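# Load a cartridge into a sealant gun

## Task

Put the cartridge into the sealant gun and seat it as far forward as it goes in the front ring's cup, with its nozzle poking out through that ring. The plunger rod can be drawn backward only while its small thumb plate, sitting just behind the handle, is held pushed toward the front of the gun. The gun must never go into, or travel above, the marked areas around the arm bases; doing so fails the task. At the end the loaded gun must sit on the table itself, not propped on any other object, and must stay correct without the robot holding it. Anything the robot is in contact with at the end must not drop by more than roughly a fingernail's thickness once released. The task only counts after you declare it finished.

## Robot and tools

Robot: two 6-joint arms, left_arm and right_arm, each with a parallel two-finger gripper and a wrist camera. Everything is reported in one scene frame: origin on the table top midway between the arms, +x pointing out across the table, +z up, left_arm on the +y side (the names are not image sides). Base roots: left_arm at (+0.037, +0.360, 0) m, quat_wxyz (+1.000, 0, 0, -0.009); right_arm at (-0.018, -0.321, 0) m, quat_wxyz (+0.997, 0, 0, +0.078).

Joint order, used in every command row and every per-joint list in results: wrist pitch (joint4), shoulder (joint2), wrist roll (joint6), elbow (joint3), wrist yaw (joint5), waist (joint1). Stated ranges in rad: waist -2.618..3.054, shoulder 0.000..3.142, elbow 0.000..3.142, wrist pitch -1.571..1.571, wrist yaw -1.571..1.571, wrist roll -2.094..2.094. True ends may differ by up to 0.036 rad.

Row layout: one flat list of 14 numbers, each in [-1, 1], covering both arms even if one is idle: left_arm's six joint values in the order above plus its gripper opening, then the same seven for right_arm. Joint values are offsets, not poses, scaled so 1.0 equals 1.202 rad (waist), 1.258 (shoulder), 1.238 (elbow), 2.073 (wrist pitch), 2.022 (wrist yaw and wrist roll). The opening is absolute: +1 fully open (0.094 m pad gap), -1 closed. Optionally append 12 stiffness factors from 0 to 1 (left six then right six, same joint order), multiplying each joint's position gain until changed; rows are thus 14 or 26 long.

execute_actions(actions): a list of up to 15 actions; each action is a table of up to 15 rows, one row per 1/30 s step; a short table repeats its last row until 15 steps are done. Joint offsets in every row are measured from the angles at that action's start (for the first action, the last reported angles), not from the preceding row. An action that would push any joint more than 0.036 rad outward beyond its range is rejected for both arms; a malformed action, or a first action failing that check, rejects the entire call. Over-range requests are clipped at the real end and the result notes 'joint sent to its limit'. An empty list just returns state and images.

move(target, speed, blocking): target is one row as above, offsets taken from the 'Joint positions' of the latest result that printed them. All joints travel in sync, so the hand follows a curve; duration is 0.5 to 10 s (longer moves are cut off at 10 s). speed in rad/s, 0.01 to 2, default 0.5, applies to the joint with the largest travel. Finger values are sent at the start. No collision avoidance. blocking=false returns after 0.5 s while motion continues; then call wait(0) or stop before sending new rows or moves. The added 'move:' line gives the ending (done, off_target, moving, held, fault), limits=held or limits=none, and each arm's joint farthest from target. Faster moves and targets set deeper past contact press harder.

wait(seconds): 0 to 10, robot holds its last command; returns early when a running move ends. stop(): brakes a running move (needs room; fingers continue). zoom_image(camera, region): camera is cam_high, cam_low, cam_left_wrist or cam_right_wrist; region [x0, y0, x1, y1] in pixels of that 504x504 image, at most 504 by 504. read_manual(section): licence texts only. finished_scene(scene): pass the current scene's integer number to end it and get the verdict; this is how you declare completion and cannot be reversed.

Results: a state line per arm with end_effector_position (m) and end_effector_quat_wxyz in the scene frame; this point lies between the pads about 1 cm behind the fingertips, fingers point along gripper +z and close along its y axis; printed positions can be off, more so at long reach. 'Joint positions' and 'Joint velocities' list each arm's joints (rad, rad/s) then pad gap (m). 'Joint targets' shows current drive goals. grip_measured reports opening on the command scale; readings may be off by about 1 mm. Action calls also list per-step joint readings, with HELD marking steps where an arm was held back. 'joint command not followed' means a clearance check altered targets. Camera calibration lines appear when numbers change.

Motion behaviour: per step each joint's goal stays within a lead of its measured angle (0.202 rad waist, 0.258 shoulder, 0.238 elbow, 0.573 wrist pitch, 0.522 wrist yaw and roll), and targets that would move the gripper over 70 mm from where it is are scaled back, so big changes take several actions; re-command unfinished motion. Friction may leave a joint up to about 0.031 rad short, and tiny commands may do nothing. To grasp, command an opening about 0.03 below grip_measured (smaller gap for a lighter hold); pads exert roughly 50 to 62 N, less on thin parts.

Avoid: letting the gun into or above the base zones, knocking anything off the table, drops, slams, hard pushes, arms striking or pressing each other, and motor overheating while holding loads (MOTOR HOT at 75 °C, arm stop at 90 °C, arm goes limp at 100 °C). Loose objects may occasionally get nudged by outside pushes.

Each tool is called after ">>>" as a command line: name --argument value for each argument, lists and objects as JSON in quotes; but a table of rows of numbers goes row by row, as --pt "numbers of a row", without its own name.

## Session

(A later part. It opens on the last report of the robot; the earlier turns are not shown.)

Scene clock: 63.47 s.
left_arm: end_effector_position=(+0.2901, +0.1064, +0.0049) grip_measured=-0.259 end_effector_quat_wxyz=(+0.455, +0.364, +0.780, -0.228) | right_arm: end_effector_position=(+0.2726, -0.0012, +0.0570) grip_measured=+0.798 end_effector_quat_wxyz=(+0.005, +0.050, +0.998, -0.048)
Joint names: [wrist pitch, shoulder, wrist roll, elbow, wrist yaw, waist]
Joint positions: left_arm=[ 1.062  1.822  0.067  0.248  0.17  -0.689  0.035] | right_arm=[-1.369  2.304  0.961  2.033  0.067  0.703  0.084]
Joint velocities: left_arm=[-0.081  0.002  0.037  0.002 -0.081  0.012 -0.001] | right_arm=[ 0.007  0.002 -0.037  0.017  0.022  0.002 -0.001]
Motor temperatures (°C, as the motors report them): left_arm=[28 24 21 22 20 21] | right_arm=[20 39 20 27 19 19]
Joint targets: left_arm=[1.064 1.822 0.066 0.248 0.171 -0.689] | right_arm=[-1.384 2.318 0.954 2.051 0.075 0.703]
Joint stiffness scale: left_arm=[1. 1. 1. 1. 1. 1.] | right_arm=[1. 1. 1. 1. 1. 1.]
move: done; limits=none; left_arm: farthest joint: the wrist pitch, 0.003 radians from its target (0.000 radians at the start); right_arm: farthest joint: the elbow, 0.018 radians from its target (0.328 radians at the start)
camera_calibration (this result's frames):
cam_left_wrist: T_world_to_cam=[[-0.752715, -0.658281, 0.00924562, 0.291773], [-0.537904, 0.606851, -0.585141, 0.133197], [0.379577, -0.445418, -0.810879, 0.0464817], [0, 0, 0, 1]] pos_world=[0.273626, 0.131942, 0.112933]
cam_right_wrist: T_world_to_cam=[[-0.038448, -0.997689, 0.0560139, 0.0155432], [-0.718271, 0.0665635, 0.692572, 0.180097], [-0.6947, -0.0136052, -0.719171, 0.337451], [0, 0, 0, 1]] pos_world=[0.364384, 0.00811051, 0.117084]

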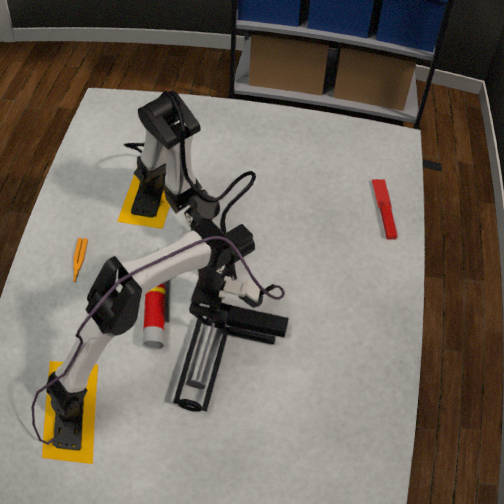

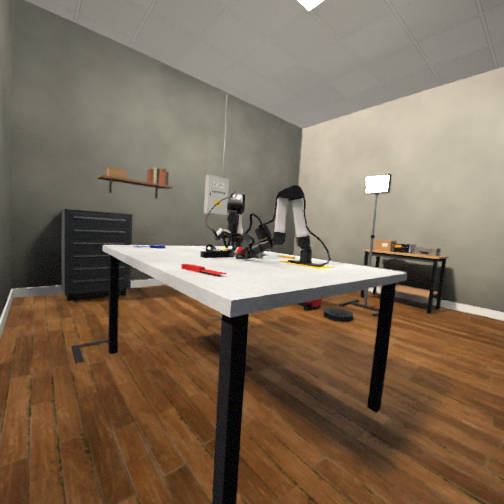

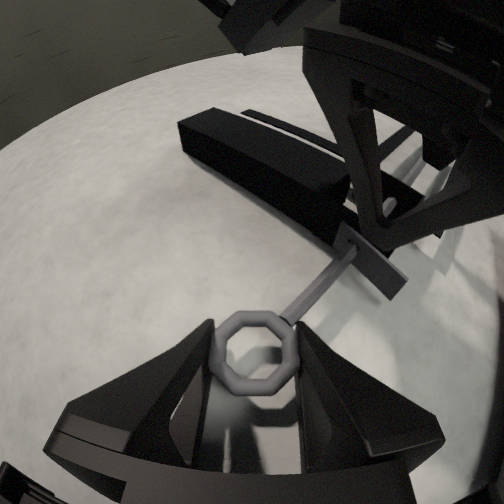

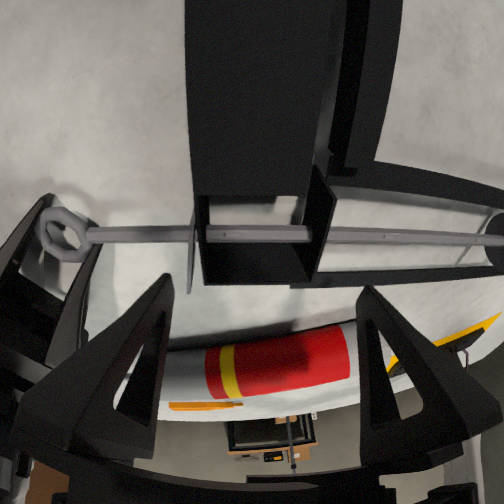

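>>> move --target '[0,0,0,0,0,0,-0.3, 0.017,0.044,0,0,0,0.014,1]' --speed 0.15

Scene clock: 64.77 s.
left_arm: end_effector_position=(+0.2901, +0.1066, +0.0044) grip_measured=-0.259 end_effector_quat_wxyz=(+0.454, +0.365, +0.781, -0.227) | right_arm: end_effector_position=(+0.2717, +0.0032, +0.0381) grip_measured=+1.000 end_effector_quat_wxyz=(-0.002, +0.045, +0.997, -0.056)
Joint names: [wrist pitch, shoulder, wrist roll, elbow, wrist yaw, waist]
Joint positions: left_arm=[ 1.06   1.822  0.068  0.248  0.169 -0.689  0.035] | right_arm=[-1.347  2.349  0.961  2.033  0.067  0.711  0.094]
Joint velocities: left_arm=[ 0.022  0.017  0.051  0.022 -0.007 -0.007  0.   ] | right_arm=[ 0.007  0.002  0.007  0.012  0.022 -0.012  0.   ]
Motor temperatures (°C, as the motors report them): left_arm=[28 24 21 22 20 21] | right_arm=[20 39 20 27 19 19]
Joint targets: left_arm=[1.063 1.822 0.067 0.248 0.170 -0.689] | right_arm=[-1.334 2.360 0.961 2.033 0.066 0.719]
Joint stiffness scale: left_arm=[1. 1. 1. 1. 1. 1.] | right_arm=[1. 1. 1. 1. 1. 1.]
move: done; limits=none; left_arm: farthest joint: the wrist pitch, 0.002 radians from its target (0.000 radians at the start); right_arm: farthest joint: the wrist pitch, 0.013 radians from its target (0.036 radians at the start)
camera_calibration (this result's frames):
cam_left_wrist: T_world_to_cam=[[-0.752638, -0.658384, 0.0081516, 0.291868], [-0.538219, 0.608045, -0.583611, 0.132729], [0.379283, -0.443635, -0.811993, 0.0461771], [0, 0, 0, 1]] pos_world=[0.273594, 0.131942, 0.112579]
cam_right_wrist: T_world_to_cam=[[-0.0291663, -0.996907, 0.0729765, 0.0177326], [-0.708976, 0.072097, 0.701538, 0.189397], [-0.704629, -0.0312773, -0.708886, 0.325694], [0, 0, 0, 1]] pos_world=[0.364288, 0.0142096, 0.0967161]

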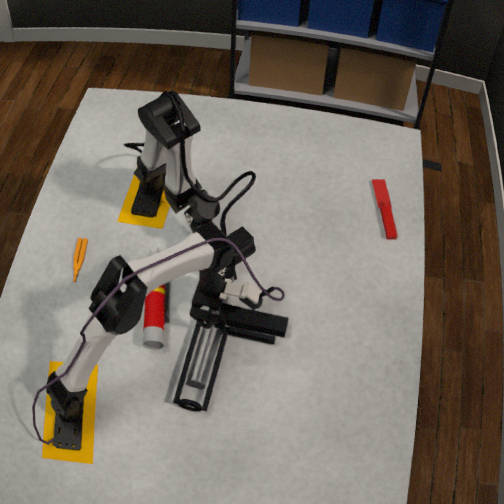

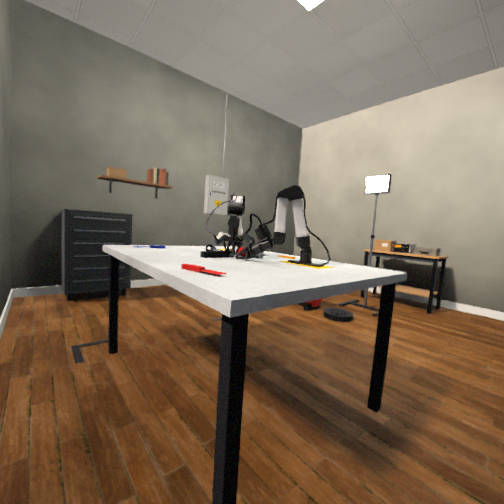

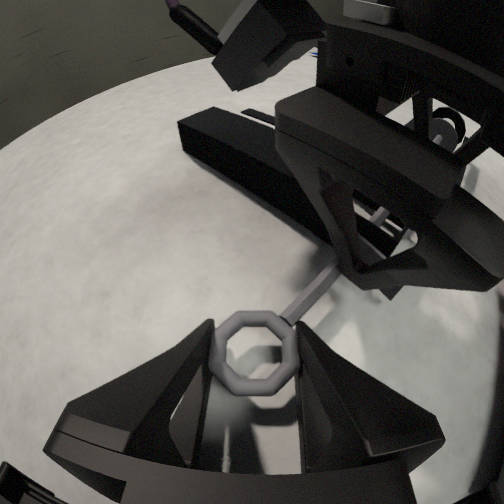

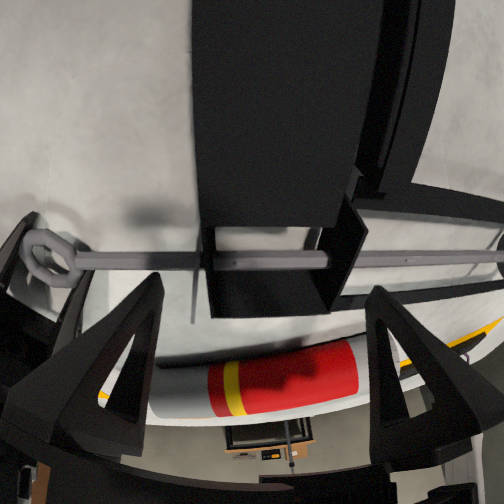

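>>> execute_actions --actions '[[[0,0,0,0,0,0,-0.3, 0,0,-0.035,0,0,0,0.6]],[[0,0,0,0,0,0,-0.3, 0.01,0.024,0,0,0,0,0.6]],[[0,0,0,0,0,0,-0.3, 0,0,0,0,0,0,0.15]]]'

Scene clock: 66.67 s.
left_arm: end_effector_position=(+0.2900, +0.1072, +0.0037) grip_measured=-0.259 end_effector_quat_wxyz=(+0.453, +0.365, +0.781, -0.225) | right_arm: end_effector_position=(+0.2715, +0.0038, +0.0311) grip_measured=+0.186 end_effector_quat_wxyz=(-0.007, +0.015, +0.998, -0.059)
Joint names: [wrist pitch, shoulder, wrist roll, elbow, wrist yaw, waist]
Joint positions: left_arm=[ 1.057  1.822  0.07   0.248  0.167 -0.689  0.035] | right_arm=[-1.34   2.365  0.9    2.033  0.063  0.711  0.056]
Joint velocities: left_arm=[-0.095 -0.007  0.037 -0.002 -0.037  0.012 -0.   ] | right_arm=[-0.051  0.002  0.022 -0.007 -0.022  0.002  0.   ]
Motor temperatures (°C, as the motors report them): left_arm=[29 24 21 22 20 21] | right_arm=[20 40 20 27 19 19]
Joint targets: left_arm=[1.059 1.822 0.069 0.248 0.169 -0.689] | right_arm=[-1.339 2.365 0.899 2.033 0.066 0.711]
Joint stiffness scale: left_arm=[1. 1. 1. 1. 1. 1.] | right_arm=[1. 1. 1. 1. 1. 1.]
Step readings (joint positions; steps 1 to 15: 1st action; 16 to 30: 2nd action; 31 to 45: 3rd action):
0: left_arm=[1.060 1.822 0.068 0.248 0.169 -0.689] | right_arm=[-1.347 2.349 0.961 2.033 0.067 0.711]
1: left_arm=[1.060 1.822 0.068 0.248 0.169 -0.689] | right_arm=[-1.347 2.349 0.951 2.033 0.067 0.711]
2: left_arm=[1.060 1.822 0.068 0.248 0.169 -0.689] | right_arm=[-1.347 2.349 0.940 2.033 0.067 0.711]
4: left_arm=[1.060 1.822 0.068 0.248 0.169 -0.689] | right_arm=[-1.347 2.349 0.924 2.033 0.067 0.711]
8: left_arm=[1.060 1.822 0.068 0.248 0.169 -0.689] | right_arm=[-1.347 2.349 0.907 2.033 0.067 0.711]
15: left_arm=[1.060 1.822 0.068 0.248 0.169 -0.689] | right_arm=[-1.347 2.349 0.899 2.033 0.067 0.711]
16: left_arm=[1.060 1.822 0.068 0.248 0.169 -0.689] | right_arm=[-1.346 2.350 0.899 2.033 0.067 0.711]
17: left_arm=[1.060 1.822 0.068 0.248 0.169 -0.689] | right_arm=[-1.344 2.352 0.899 2.033 0.067 0.711]
19: left_arm=[1.060 1.822 0.068 0.248 0.169 -0.689] | right_arm=[-1.341 2.357 0.899 2.033 0.067 0.711]
23: left_arm=[1.059 1.822 0.069 0.248 0.169 -0.689] | right_arm=[-1.339 2.365 0.899 2.033 0.067 0.711]
30: left_arm=[1.059 1.822 0.069 0.248 0.169 -0.689] | right_arm=[-1.339 2.365 0.899 2.033 0.067 0.711]
31: left_arm=[1.058 1.822 0.070 0.248 0.169 -0.689] | right_arm=[-1.339 2.365 0.899 2.033 0.067 0.711]
32: left_arm=[1.058 1.822 0.070 0.248 0.168 -0.689] | right_arm=[-1.339 2.365 0.900 2.033 0.065 0.711]
34: left_arm=[1.057 1.822 0.070 0.248 0.167 -0.689] | right_arm=[-1.340 2.365 0.900 2.033 0.063 0.711]
38: left_arm=[1.057 1.822 0.070 0.248 0.167 -0.689] | right_arm=[-1.340 2.365 0.900 2.033 0.063 0.711]
45: Joint positions above
camera_calibration (this result's frames):
cam_left_wrist: T_world_to_cam=[[-0.751933, -0.659214, 0.00586654, 0.292099], [-0.539202, 0.609872, -0.58079, 0.132036], [0.379287, -0.439878, -0.814032, 0.0454039], [0, 0, 0, 1]] pos_world=[0.273612, 0.132003, 0.111932]
cam_right_wrist: T_world_to_cam=[[0.0321548, -0.996474, 0.077494, 0.00207168], [-0.701181, 0.0327628, 0.71223, 0.191853], [-0.712258, -0.0772389, -0.697655, 0.322543], [0, 0, 0, 1]] pos_world=[0.364191, 0.0206916, 0.0882192]

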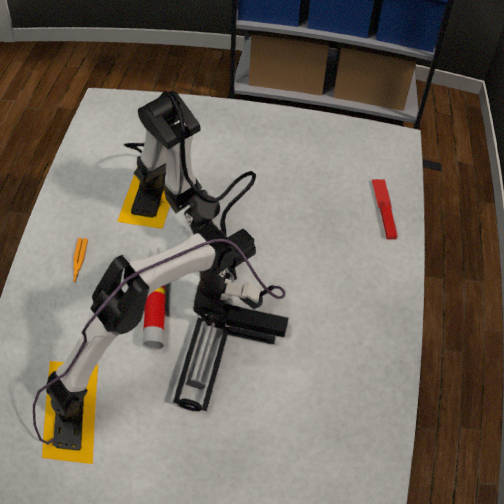

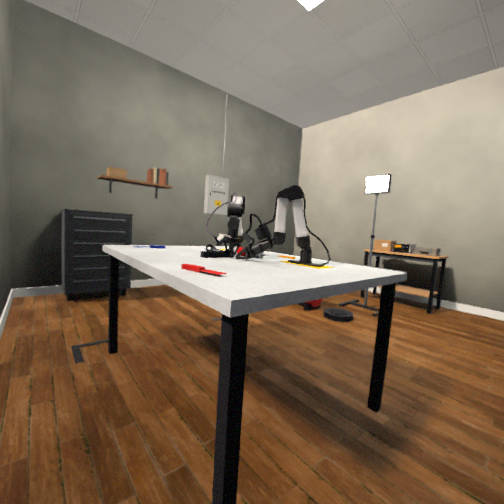

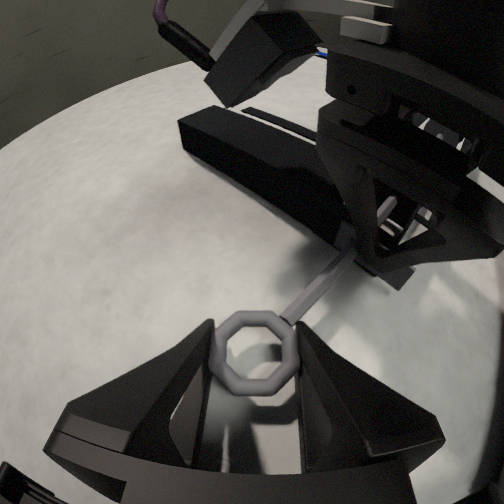

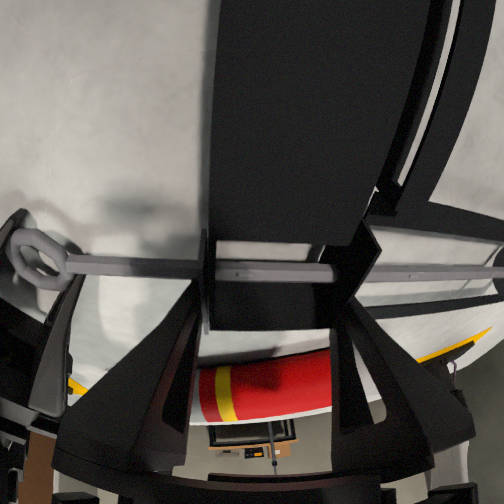

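>>> move --target '[0,0,0,0,0,0.01,-0.3, 0.045,-0.147,-0.035,-0.257,0.02,-0.07,0.15]' --speed 0.12

Scene clock: 70.27 s.
left_arm: end_effector_position=(+0.2900, +0.1004, +0.0136) grip_measured=-0.259 end_effector_quat_wxyz=(+0.466, +0.363, +0.769, -0.244) | right_arm: end_effector_position=(+0.2719, -0.0074, +0.0398) grip_measured=+0.171 end_effector_quat_wxyz=(+0.022, +0.018, +1.000, -0.001)
Joint names: [wrist pitch, shoulder, wrist roll, elbow, wrist yaw, waist]
Joint positions: left_arm=[ 1.102  1.822  0.055  0.248  0.19  -0.692  0.035] | right_arm=[-1.127  2.183  0.873  1.767  0.034  0.681  0.055]
Joint velocities: left_arm=[-0.007 -0.007  0.051  0.002 -0.051  0.002 -0.   ] | right_arm=[ 0.051  0.002 -0.022 -0.002  0.007 -0.007 -0.   ]
Motor temperatures (°C, as the motors report them): left_arm=[29 24 21 22 20 21] | right_arm=[20 41 20 27 19 19]
Joint targets: left_arm=[1.057 1.822 0.071 0.248 0.167 -0.677] | right_arm=[-1.246 2.180 0.829 1.715 0.104 0.626]
Joint stiffness scale: left_arm=[1. 1. 1. 1. 1. 1.] | right_arm=[1. 1. 1. 1. 1. 1.]
move: off_target (left_arm, right_arm); limits=none; left_arm: farthest joint: the wrist pitch, 0.045 radians from its target (0.000 radians at the start); right_arm: farthest joint: the wrist pitch, 0.119 radians from its target (0.093 radians at the start)
camera_calibration (this result's frames):
cam_left_wrist: T_world_to_cam=[[-0.763239, -0.6457, 0.0231877, 0.289244], [-0.519236, 0.591606, -0.616763, 0.138454], [0.384525, -0.482777, -0.786808, 0.0528786], [0, 0, 0, 1]] pos_world=[0.27232, 0.130383, 0.120292]
cam_right_wrist: T_world_to_cam=[[0.0275542, -0.998968, -0.0361082, -0.00405015], [-0.743415, -0.0446267, 0.66734, 0.198979], [-0.668263, 0.00845536, -0.743877, 0.318549], [0, 0, 0, 1]] pos_world=[0.36091, 0.00214036, 0.104028]

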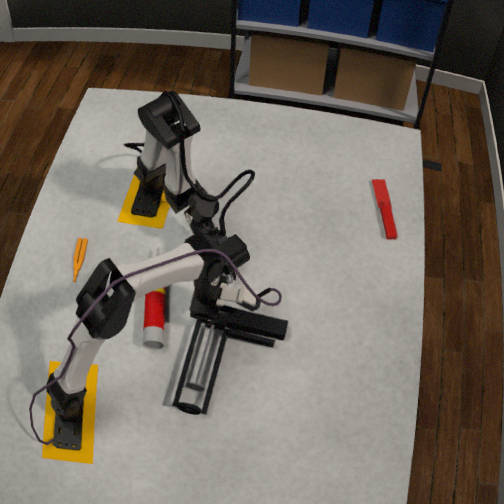

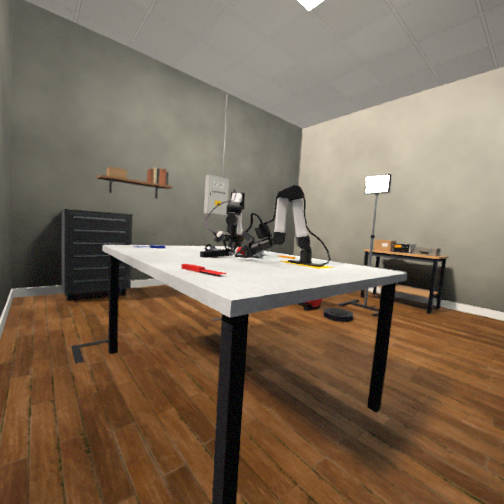

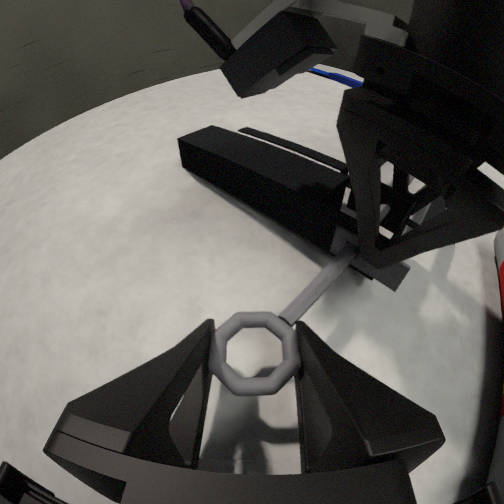

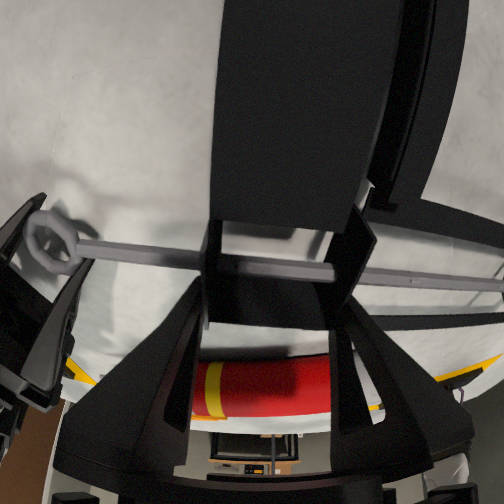

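>>> zoom_image --camera "cam_right_wrist" --region '[170, 200, 450, 340]'

>>> zoom_image --camera "cam_high" --region '[150, 290, 290, 430]'

Region (170, 200, 450, 340) of cam_right_wrist's 504x504 image, scaled by 1.800, with more detail than that image has.

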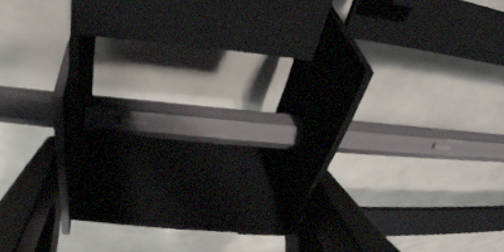

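Region (150, 290, 290, 430) of cam_high's 504x504 image, scaled by 3.600, with more detail than that image has.

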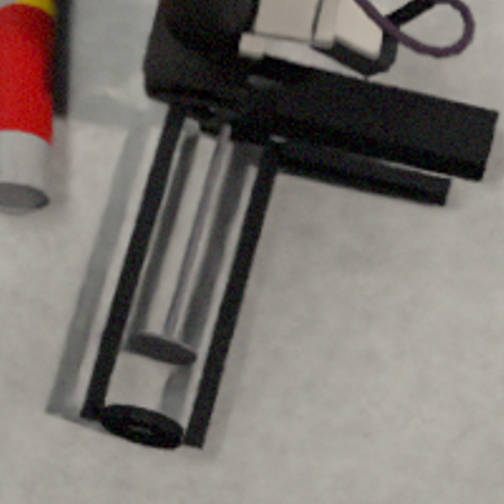

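>>> move --target '[-0.04,0,0,0,-0.02,0.03,-0.3, -0.11,0.01,-0.02,-0.06,0.06,-0.07,0.05]' --speed 0.15

Scene clock: 72.90 s.
left_arm: end_effector_position=(+0.2914, +0.0978, +0.0142) grip_measured=-0.259 end_effector_quat_wxyz=(+0.465, +0.362, +0.770, -0.246) | right_arm: end_effector_position=(+0.2729, -0.0116, +0.0398) grip_measured=+0.171 end_effector_quat_wxyz=(+0.016, +0.020, +1.000, -0.002)
Joint names: [wrist pitch, shoulder, wrist roll, elbow, wrist yaw, waist]
Joint positions: left_arm=[ 1.089  1.822  0.05   0.259  0.193 -0.694  0.035] | right_arm=[-1.137  2.183  0.867  1.768  0.028  0.67   0.055]
Joint velocities: left_arm=[-0.051 -0.007 -0.022 -0.007 -0.037 -0.022  0.   ] | right_arm=[-0.022  0.002 -0.007 -0.012  0.007  0.012 -0.   ]
Motor temperatures (°C, as the motors report them): left_arm=[28 24 21 22 20 21] | right_arm=[20 41 20 27 19 19]
Joint targets: left_arm=[1.018 1.822 0.055 0.247 0.150 -0.656] | right_arm=[-1.355 2.196 0.832 1.693 0.156 0.597]
Joint stiffness scale: left_arm=[1. 1. 1. 1. 1. 1.] | right_arm=[1. 1. 1. 1. 1. 1.]
move: off_target (left_arm, right_arm); limits=none; left_arm: farthest joint: the wrist pitch, 0.070 radians from its target (0.083 radians at the start); right_arm: farthest joint: the wrist pitch, 0.218 radians from its target (0.228 radians at the start)
camera_calibration (this result's frames):
cam_left_wrist: T_world_to_cam=[[-0.764229, -0.644303, 0.0287647, 0.288661], [-0.521174, 0.59068, -0.616015, 0.141669], [0.37991, -0.485768, -0.787209, 0.0532328], [0, 0, 0, 1]] pos_world=[0.274214, 0.128162, 0.120873]
cam_right_wrist: T_world_to_cam=[[0.021589, -0.999197, -0.033754, -0.00668128], [-0.735912, -0.0387353, 0.675969, 0.197216], [-0.676733, 0.0102465, -0.736157, 0.321285], [0, 0, 0, 1]] pos_world=[0.362702, -0.00232873, 0.102979]

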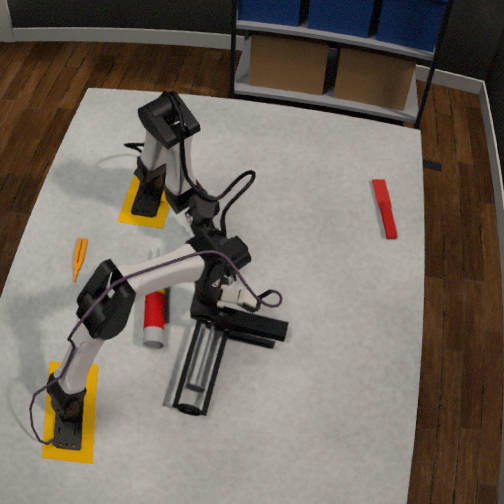

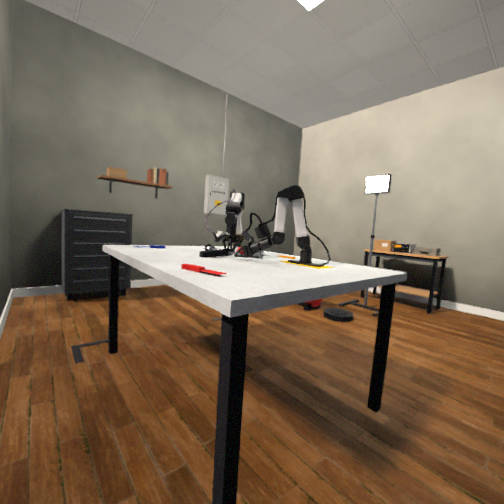

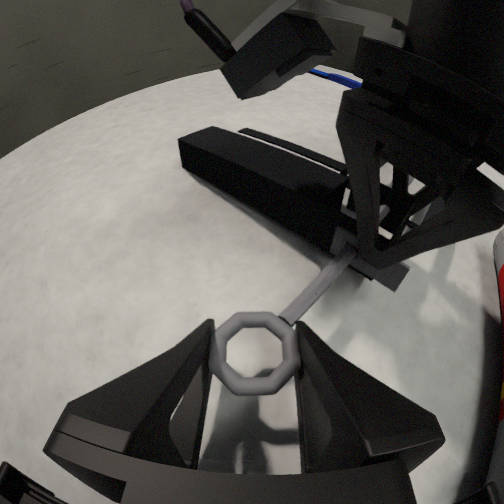

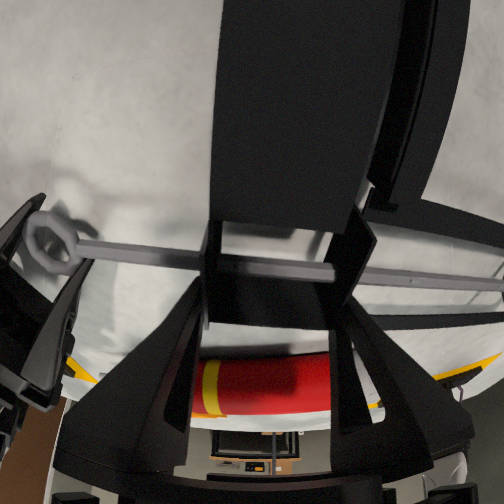

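>>> execute_actions --actions '[[[0,0,0,0,0,0,-0.3, 0,0,0,0,0,0,0.13]],[[0,0,0,0,0,0,-0.1, 0,0,0,0,0,0,0.13]],[[0,0,0,0,0,0,-0.1, 0,0,0,0,0,0,0.13]]]'

>>> zoom_image --camera "cam_right_wrist" --region '[170, 210, 300, 340]'

Scene clock: 75.17 s.
left_arm: end_effector_position=(+0.2910, +0.0972, +0.0145) grip_measured=-0.103 end_effector_quat_wxyz=(+0.465, +0.363, +0.769, -0.247) | right_arm: end_effector_position=(+0.2719, -0.0097, +0.0405) grip_measured=+0.171 end_effector_quat_wxyz=(+0.018, +0.019, +1.000, -0.002)
Joint names: [wrist pitch, shoulder, wrist roll, elbow, wrist yaw, waist]
Joint positions: left_arm=[ 1.091  1.822  0.05   0.259  0.192 -0.696  0.042] | right_arm=[-1.137  2.182  0.87   1.769  0.029  0.676  0.055]
Joint velocities: left_arm=[ 0.066 -0.002 -0.051 -0.017  0.095 -0.017 -0.001] | right_arm=[-0.007 -0.022 -0.007  0.007  0.007  0.002 -0.   ]
Motor temperatures (°C, as the motors report them): left_arm=[28 24 21 22 20 21] | right_arm=[20 41 20 27 19 19]
Joint targets: left_arm=[1.091 1.822 0.050 0.259 0.192 -0.696] | right_arm=[-1.137 2.182 0.870 1.769 0.029 0.676]
Joint stiffness scale: left_arm=[1. 1. 1. 1. 1. 1.] | right_arm=[1. 1. 1. 1. 1. 1.]
Step readings (joint positions; steps 1 to 15: 1st action; 16 to 30: 2nd action; 31 to 45: 3rd action):
0: left_arm=[1.089 1.822 0.050 0.259 0.193 -0.694] | right_arm=[-1.137 2.183 0.867 1.768 0.028 0.670]
1: left_arm=[1.092 1.822 0.050 0.259 0.193 -0.696] | right_arm=[-1.132 2.182 0.869 1.769 0.024 0.674]
2: left_arm=[1.092 1.822 0.050 0.259 0.192 -0.696] | right_arm=[-1.132 2.182 0.870 1.769 0.025 0.675]
4: left_arm=[1.092 1.822 0.050 0.259 0.192 -0.696] | right_arm=[-1.132 2.182 0.871 1.769 0.026 0.676]
8: left_arm=[1.092 1.822 0.050 0.259 0.191 -0.696] | right_arm=[-1.131 2.182 0.871 1.769 0.026 0.676]
15: left_arm=[1.092 1.822 0.050 0.259 0.191 -0.696] | right_arm=[-1.131 2.182 0.871 1.769 0.026 0.676]
16: left_arm=[1.092 1.822 0.050 0.259 0.192 -0.696] | right_arm=[-1.132 2.182 0.871 1.769 0.027 0.676]
17: left_arm=[1.091 1.822 0.050 0.259 0.192 -0.696] | right_arm=[-1.135 2.182 0.870 1.769 0.028 0.676]
19: left_arm=[1.091 1.822 0.050 0.259 0.192 -0.696] | right_arm=[-1.136 2.182 0.870 1.769 0.029 0.676]
23: left_arm=[1.091 1.822 0.050 0.259 0.192 -0.696] | right_arm=[-1.136 2.182 0.870 1.769 0.029 0.676]
30: left_arm=[1.091 1.822 0.050 0.259 0.192 -0.696] | right_arm=[-1.136 2.182 0.870 1.769 0.029 0.676]
31: left_arm=[1.091 1.822 0.050 0.259 0.192 -0.696] | right_arm=[-1.137 2.182 0.870 1.769 0.029 0.676]
32: left_arm=[1.091 1.822 0.050 0.259 0.192 -0.696] | right_arm=[-1.137 2.182 0.870 1.769 0.029 0.676]
34: left_arm=[1.091 1.822 0.050 0.259 0.192 -0.696] | right_arm=[-1.137 2.182 0.870 1.769 0.029 0.676]
38: left_arm=[1.091 1.822 0.050 0.259 0.192 -0.696] | right_arm=[-1.137 2.182 0.870 1.769 0.029 0.676]
45: Joint positions above
camera_calibration (this result's frames):
cam_left_wrist: T_world_to_cam=[[-0.76507, -0.6433, 0.0288632, 0.28812], [-0.51991, 0.590635, -0.617126, 0.141683], [0.379949, -0.487151, -0.786335, 0.0534399], [0, 0, 0, 1]] pos_world=[0.27379, 0.127698, 0.121142]
cam_right_wrist: T_world_to_cam=[[0.0247103, -0.999092, -0.0347033, -0.00563494], [-0.737773, -0.0416502, 0.673762, 0.196594], [-0.674596, 0.00895433, -0.738133, 0.320552], [0, 0, 0, 1]] pos_world=[0.361424, -0.000311967, 0.103956]

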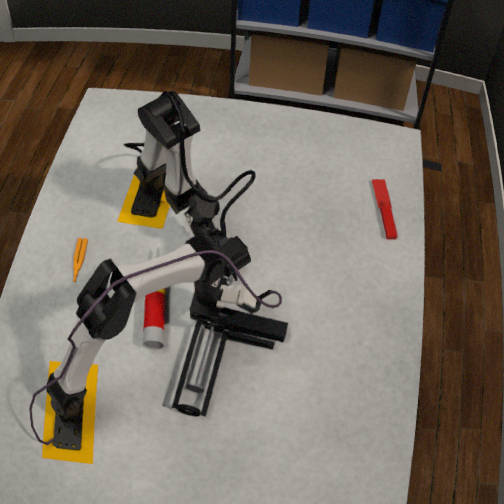

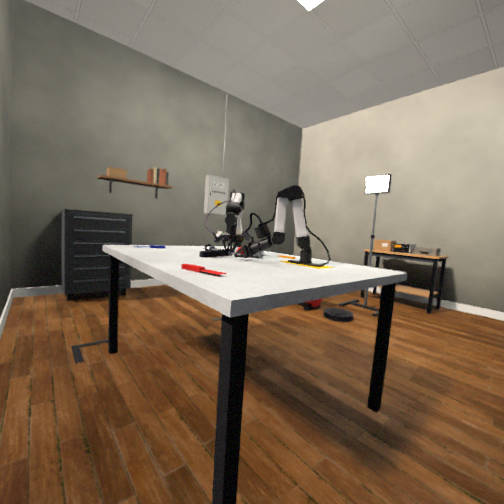

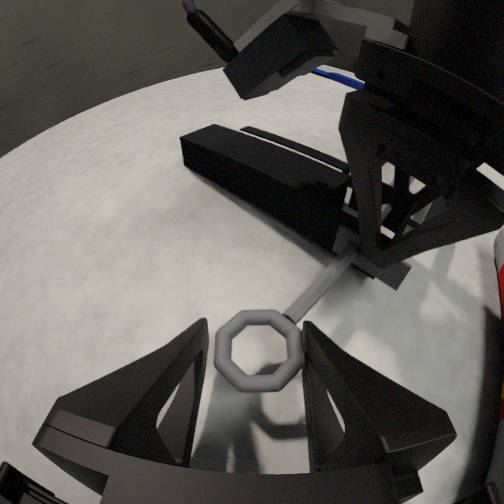

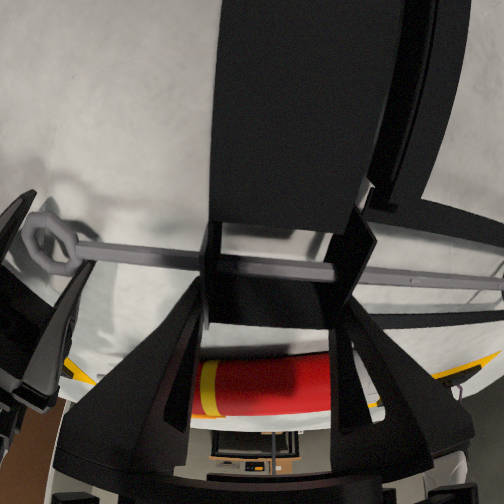

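Region (170, 210, 300, 340) of cam_right_wrist's 504x504 image, scaled by 3.877, with more detail than that image has.

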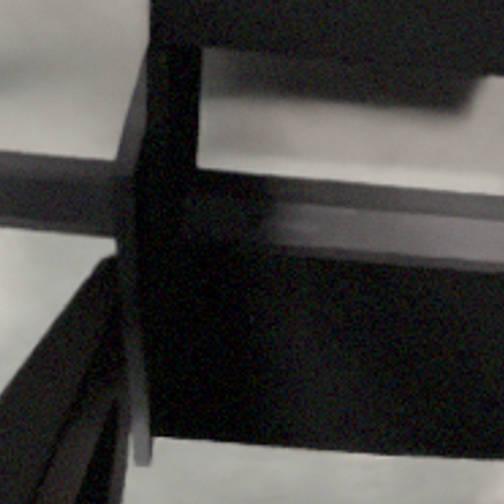

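>>> execute_actions --actions '[[[0,0,0,0,0,-0.012,-0.3, 0,0,0,0,0,0,0.13]],[[0,0,0,0,0,0,-0.3, 0,0,0,0,0,0,0.13]]]'

>>> move --target '[0.025,-0.045,0.03,-0.07,0.05,0.115,-0.3, -0.03,0,0,0,0.02,-0.01,0.13]' --speed 0.06

Scene clock: 76.90 s.
left_arm: end_effector_position=(+0.2897, +0.0960, +0.0145) grip_measured=-0.257 end_effector_quat_wxyz=(+0.464, +0.363, +0.769, -0.249) | right_arm: end_effector_position=(+0.2722, -0.0096, +0.0405) grip_measured=+0.171 end_effector_quat_wxyz=(+0.019, +0.020, +1.000, -0.002)
Joint names: [wrist pitch, shoulder, wrist roll, elbow, wrist yaw, waist]
Joint positions: left_arm=[ 1.091  1.822  0.045  0.259  0.191 -0.701  0.035] | right_arm=[-1.136  2.182  0.871  1.769  0.03   0.676  0.055]
Joint velocities: left_arm=[-0.037 -0.002 -0.081  0.012 -0.007  0.002 -0.001] | right_arm=[ 0.022  0.002 -0.051 -0.017 -0.022 -0.012  0.   ]
Motor temperatures (°C, as the motors report them): left_arm=[29 24 21 22 20 21] | right_arm=[20 41 20 27 19 19]
Joint targets: left_arm=[1.091 1.822 0.046 0.259 0.191 -0.701] | right_arm=[-1.136 2.182 0.871 1.769 0.030 0.676]
Joint stiffness scale: left_arm=[1. 1. 1. 1. 1. 1.] | right_arm=[1. 1. 1. 1. 1. 1.]
Step readings (joint positions; steps 1 to 15: 1st action; 16 to 30: 2nd action):
0: left_arm=[1.091 1.822 0.050 0.259 0.192 -0.696] | right_arm=[-1.137 2.182 0.870 1.769 0.029 0.676]
1: left_arm=[1.091 1.822 0.050 0.259 0.195 -0.698] | right_arm=[-1.136 2.182 0.870 1.769 0.030 0.676]
2: left_arm=[1.091 1.822 0.048 0.259 0.193 -0.701] | right_arm=[-1.136 2.182 0.871 1.769 0.030 0.676]
4: left_arm=[1.091 1.822 0.046 0.259 0.191 -0.701] | right_arm=[-1.136 2.182 0.871 1.769 0.030 0.676]
8: left_arm=[1.091 1.822 0.046 0.259 0.191 -0.701] | right_arm=[-1.136 2.182 0.871 1.769 0.030 0.676]
15: left_arm=[1.091 1.822 0.046 0.259 0.191 -0.701] | right_arm=[-1.136 2.182 0.871 1.769 0.030 0.676]
16: left_arm=[1.091 1.822 0.046 0.259 0.191 -0.701] | right_arm=[-1.136 2.182 0.871 1.769 0.030 0.676]
17: left_arm=[1.091 1.822 0.046 0.259 0.191 -0.701] | right_arm=[-1.136 2.182 0.871 1.769 0.030 0.676]
19: left_arm=[1.091 1.822 0.045 0.259 0.191 -0.701] | right_arm=[-1.136 2.182 0.871 1.769 0.030 0.676]
23: left_arm=[1.091 1.822 0.045 0.259 0.191 -0.701] | right_arm=[-1.136 2.182 0.871 1.769 0.030 0.676]
30: Joint positions above
camera_calibration (this result's frames):
cam_left_wrist: T_world_to_cam=[[-0.766628, -0.641254, 0.0327804, 0.286577], [-0.520345, 0.590547, -0.616843, 0.141873], [0.376195, -0.489946, -0.786403, 0.0546793], [0, 0, 0, 1]] pos_world=[0.272951, 0.126776, 0.121119]
cam_right_wrist: T_world_to_cam=[[0.0232171, -0.999116, -0.0350591, -0.0051015], [-0.738739, -0.0407737, 0.672757, 0.197116], [-0.673591, 0.0102801, -0.739033, 0.320527], [0, 0, 0, 1]] pos_world=[0.36164, -0.000354878, 0.10409]

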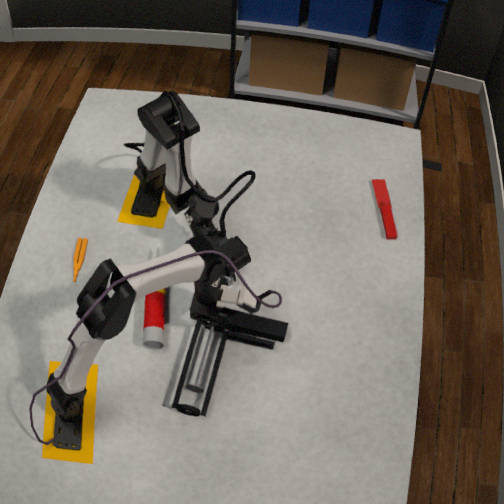

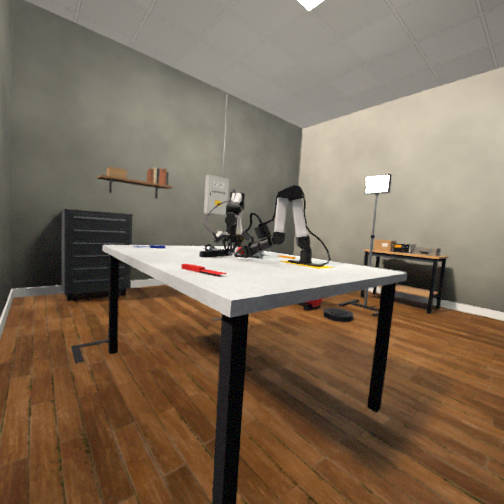

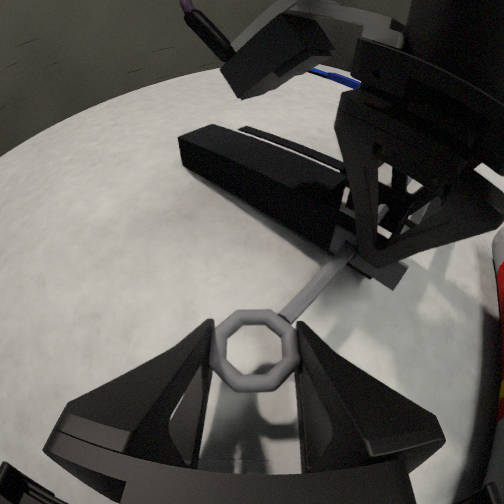

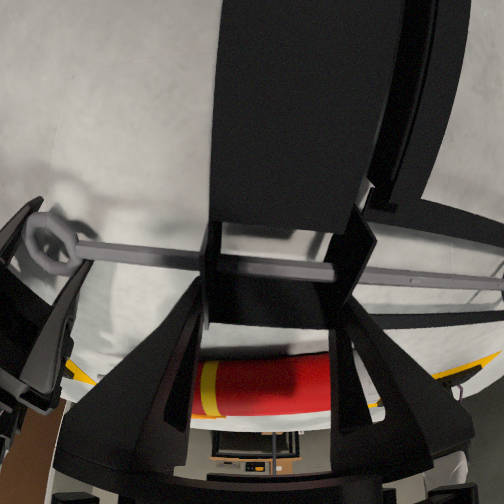

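Scene clock: 79.53 s.
left_arm: end_effector_position=(+0.2922, +0.1094, +0.0248) grip_measured=-0.257 end_effector_quat_wxyz=(+0.472, +0.367, +0.753, -0.273) | right_arm: end_effector_position=(+0.2725, +0.0016, +0.0468) grip_measured=+0.170 end_effector_quat_wxyz=(+0.027, +0.030, +0.999, +0.017)
Joint names: [wrist pitch, shoulder, wrist roll, elbow, wrist yaw, waist]
Joint positions: left_arm=[ 1.128  1.794  0.078  0.225  0.322 -0.608  0.035] | right_arm=[-1.117  2.175  0.904  1.781  0.02   0.688  0.055]
Joint velocities: left_arm=[-0.037 -0.017 -0.037 -0.007 -0.007  0.012  0.001] | right_arm=[-0.022 -0.012 -0.037 -0.002 -0.007 -0.017 -0.   ]
Motor temperatures (°C, as the motors report them): left_arm=[29 24 21 22 20 21] | right_arm=[20 41 20 27 19 19]
Joint targets: left_arm=[1.142 1.765 0.106 0.173 0.293 -0.563] | right_arm=[-1.198 2.182 0.871 1.769 0.070 0.664]
Joint stiffness scale: left_arm=[1. 1. 1. 1. 1. 1.] | right_arm=[1. 1. 1. 1. 1. 1.]
move: off_target (left_arm, right_arm); limits=none; left_arm: farthest joint: the elbow, 0.053 radians from its target (0.087 radians at the start); right_arm: farthest joint: the wrist pitch, 0.081 radians from its target (0.063 radians at the start)
camera_calibration (this result's frames):
cam_left_wrist: T_world_to_cam=[[-0.790172, -0.610616, 0.0526893, 0.299765], [-0.491139, 0.57944, -0.650409, 0.135078], [0.366619, -0.539813, -0.757755, 0.0760551], [0, 0, 0, 1]] pos_world=[0.275324, 0.145827, 0.129692]
cam_right_wrist: T_world_to_cam=[[0.0047733, -0.997466, -0.0709778, 0.0130357], [-0.751213, -0.0504262, 0.658131, 0.197679], [-0.660043, 0.050178, -0.74955, 0.32199], [0, 0, 0, 1]] pos_world=[0.360964, 0.00681412, 0.112174]

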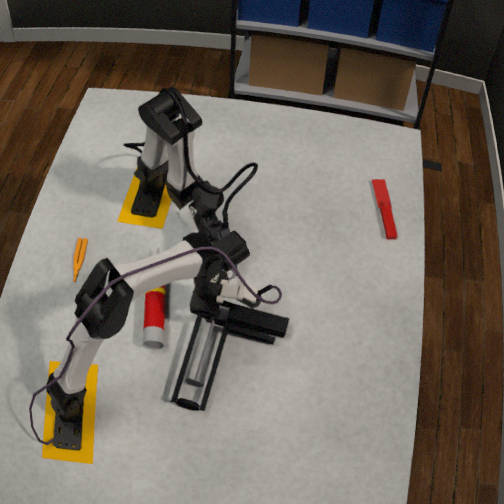

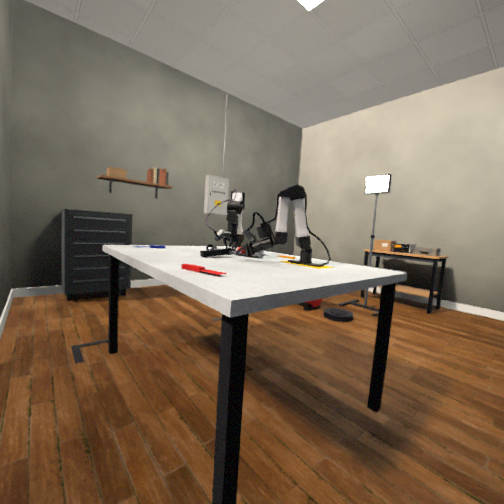

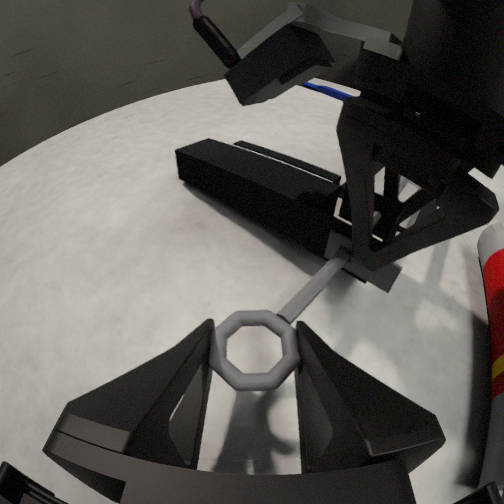

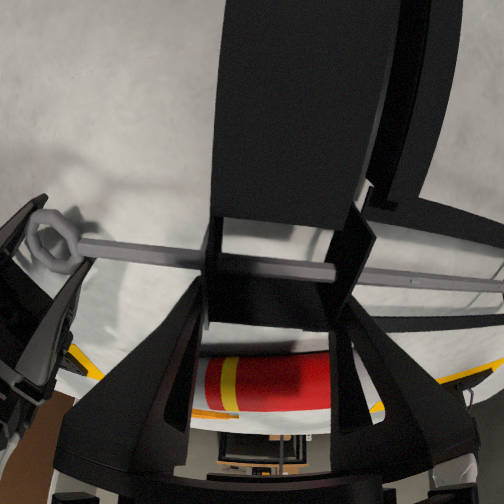

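>>> move --target '[-0.03,0.04,-0.02,0.06,-0.075,-0.1,-0.3, 0,0.015,0,0,0,0,0.1]' --speed 0.1

>>> zoom_image --camera "cam_left_wrist" --region '[300, 190, 430, 320]'

Scene clock: 82.77 s.
left_arm: end_effector_position=(+0.2888, +0.0976, +0.0093) grip_measured=-0.257 end_effector_quat_wxyz=(+0.457, +0.361, +0.776, -0.242) | right_arm: end_effector_position=(+0.2714, -0.0072, +0.0379) grip_measured=+0.170 end_effector_quat_wxyz=(+0.024, +0.020, +0.999, -0.011)
Joint names: [wrist pitch, shoulder, wrist roll, elbow, wrist yaw, waist]
Joint positions: left_arm=[ 1.071  1.824  0.04   0.261  0.173 -0.708  0.035] | right_arm=[-1.142  2.197  0.885  1.783  0.05   0.689  0.055]
Joint velocities: left_arm=[-0.022 -0.002  0.037 -0.032 -0.007 -0.007 -0.   ] | right_arm=[ 0.007  0.002 -0.007 -0.012  0.007 -0.022  0.   ]
Motor temperatures (°C, as the motors report them): left_arm=[29 25 21 22 20 21] | right_arm=[20 42 20 27 19 19]
Joint targets: left_arm=[1.066 1.845 0.037 0.299 0.170 -0.728] | right_arm=[-1.117 2.194 0.904 1.782 0.020 0.688]
Joint stiffness scale: left_arm=[1. 1. 1. 1. 1. 1.] | right_arm=[1. 1. 1. 1. 1. 1.]
move: off_target (left_arm, right_arm); limits=none; left_arm: farthest joint: the elbow, 0.039 radians from its target (0.074 radians at the start); right_arm: farthest joint: the wrist yaw, 0.030 radians from its target (0.000 radians at the start)
camera_calibration (this result's frames):
cam_left_wrist: T_world_to_cam=[[-0.758672, -0.650693, 0.0318803, 0.285699], [-0.535708, 0.595263, -0.598898, 0.141044], [0.370721, -0.471445, -0.800191, 0.0517119], [0, 0, 0, 1]] pos_world=[0.27314, 0.126324, 0.116742]
cam_right_wrist: T_world_to_cam=[[0.0231161, -0.999606, -0.0159336, -0.00340462], [-0.745356, -0.0278538, 0.666085, 0.200557], [-0.666266, -0.00352107, -0.745706, 0.316226], [0, 0, 0, 1]] pos_world=[0.360256, 0.00329645, 0.10217]

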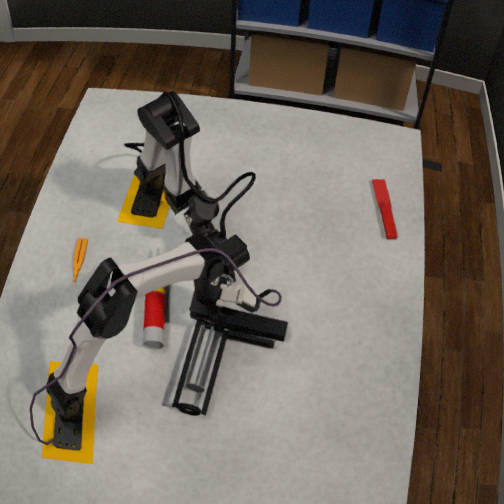

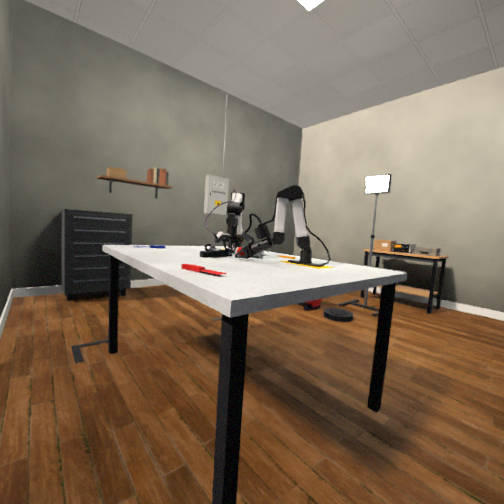

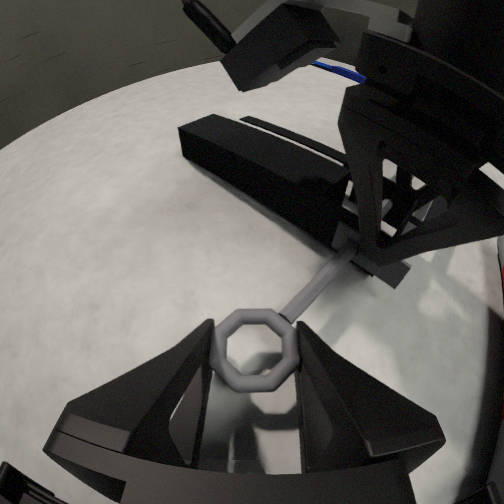

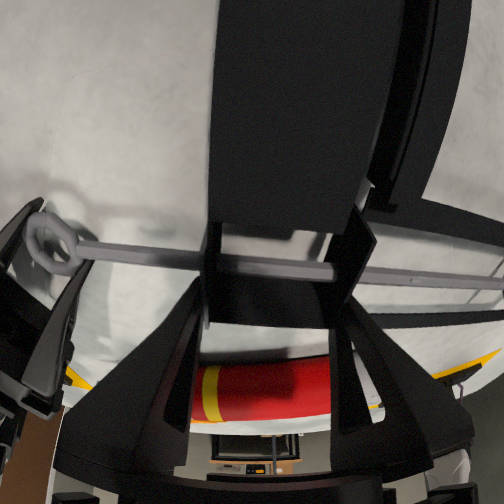

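Region (300, 190, 430, 320) of cam_left_wrist's 504x504 image, scaled by 3.877, with more detail than that image has.

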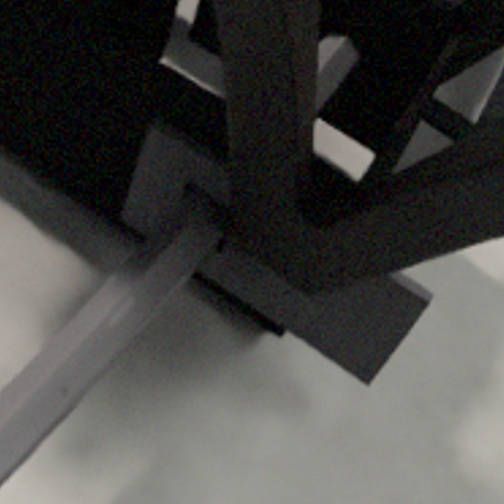

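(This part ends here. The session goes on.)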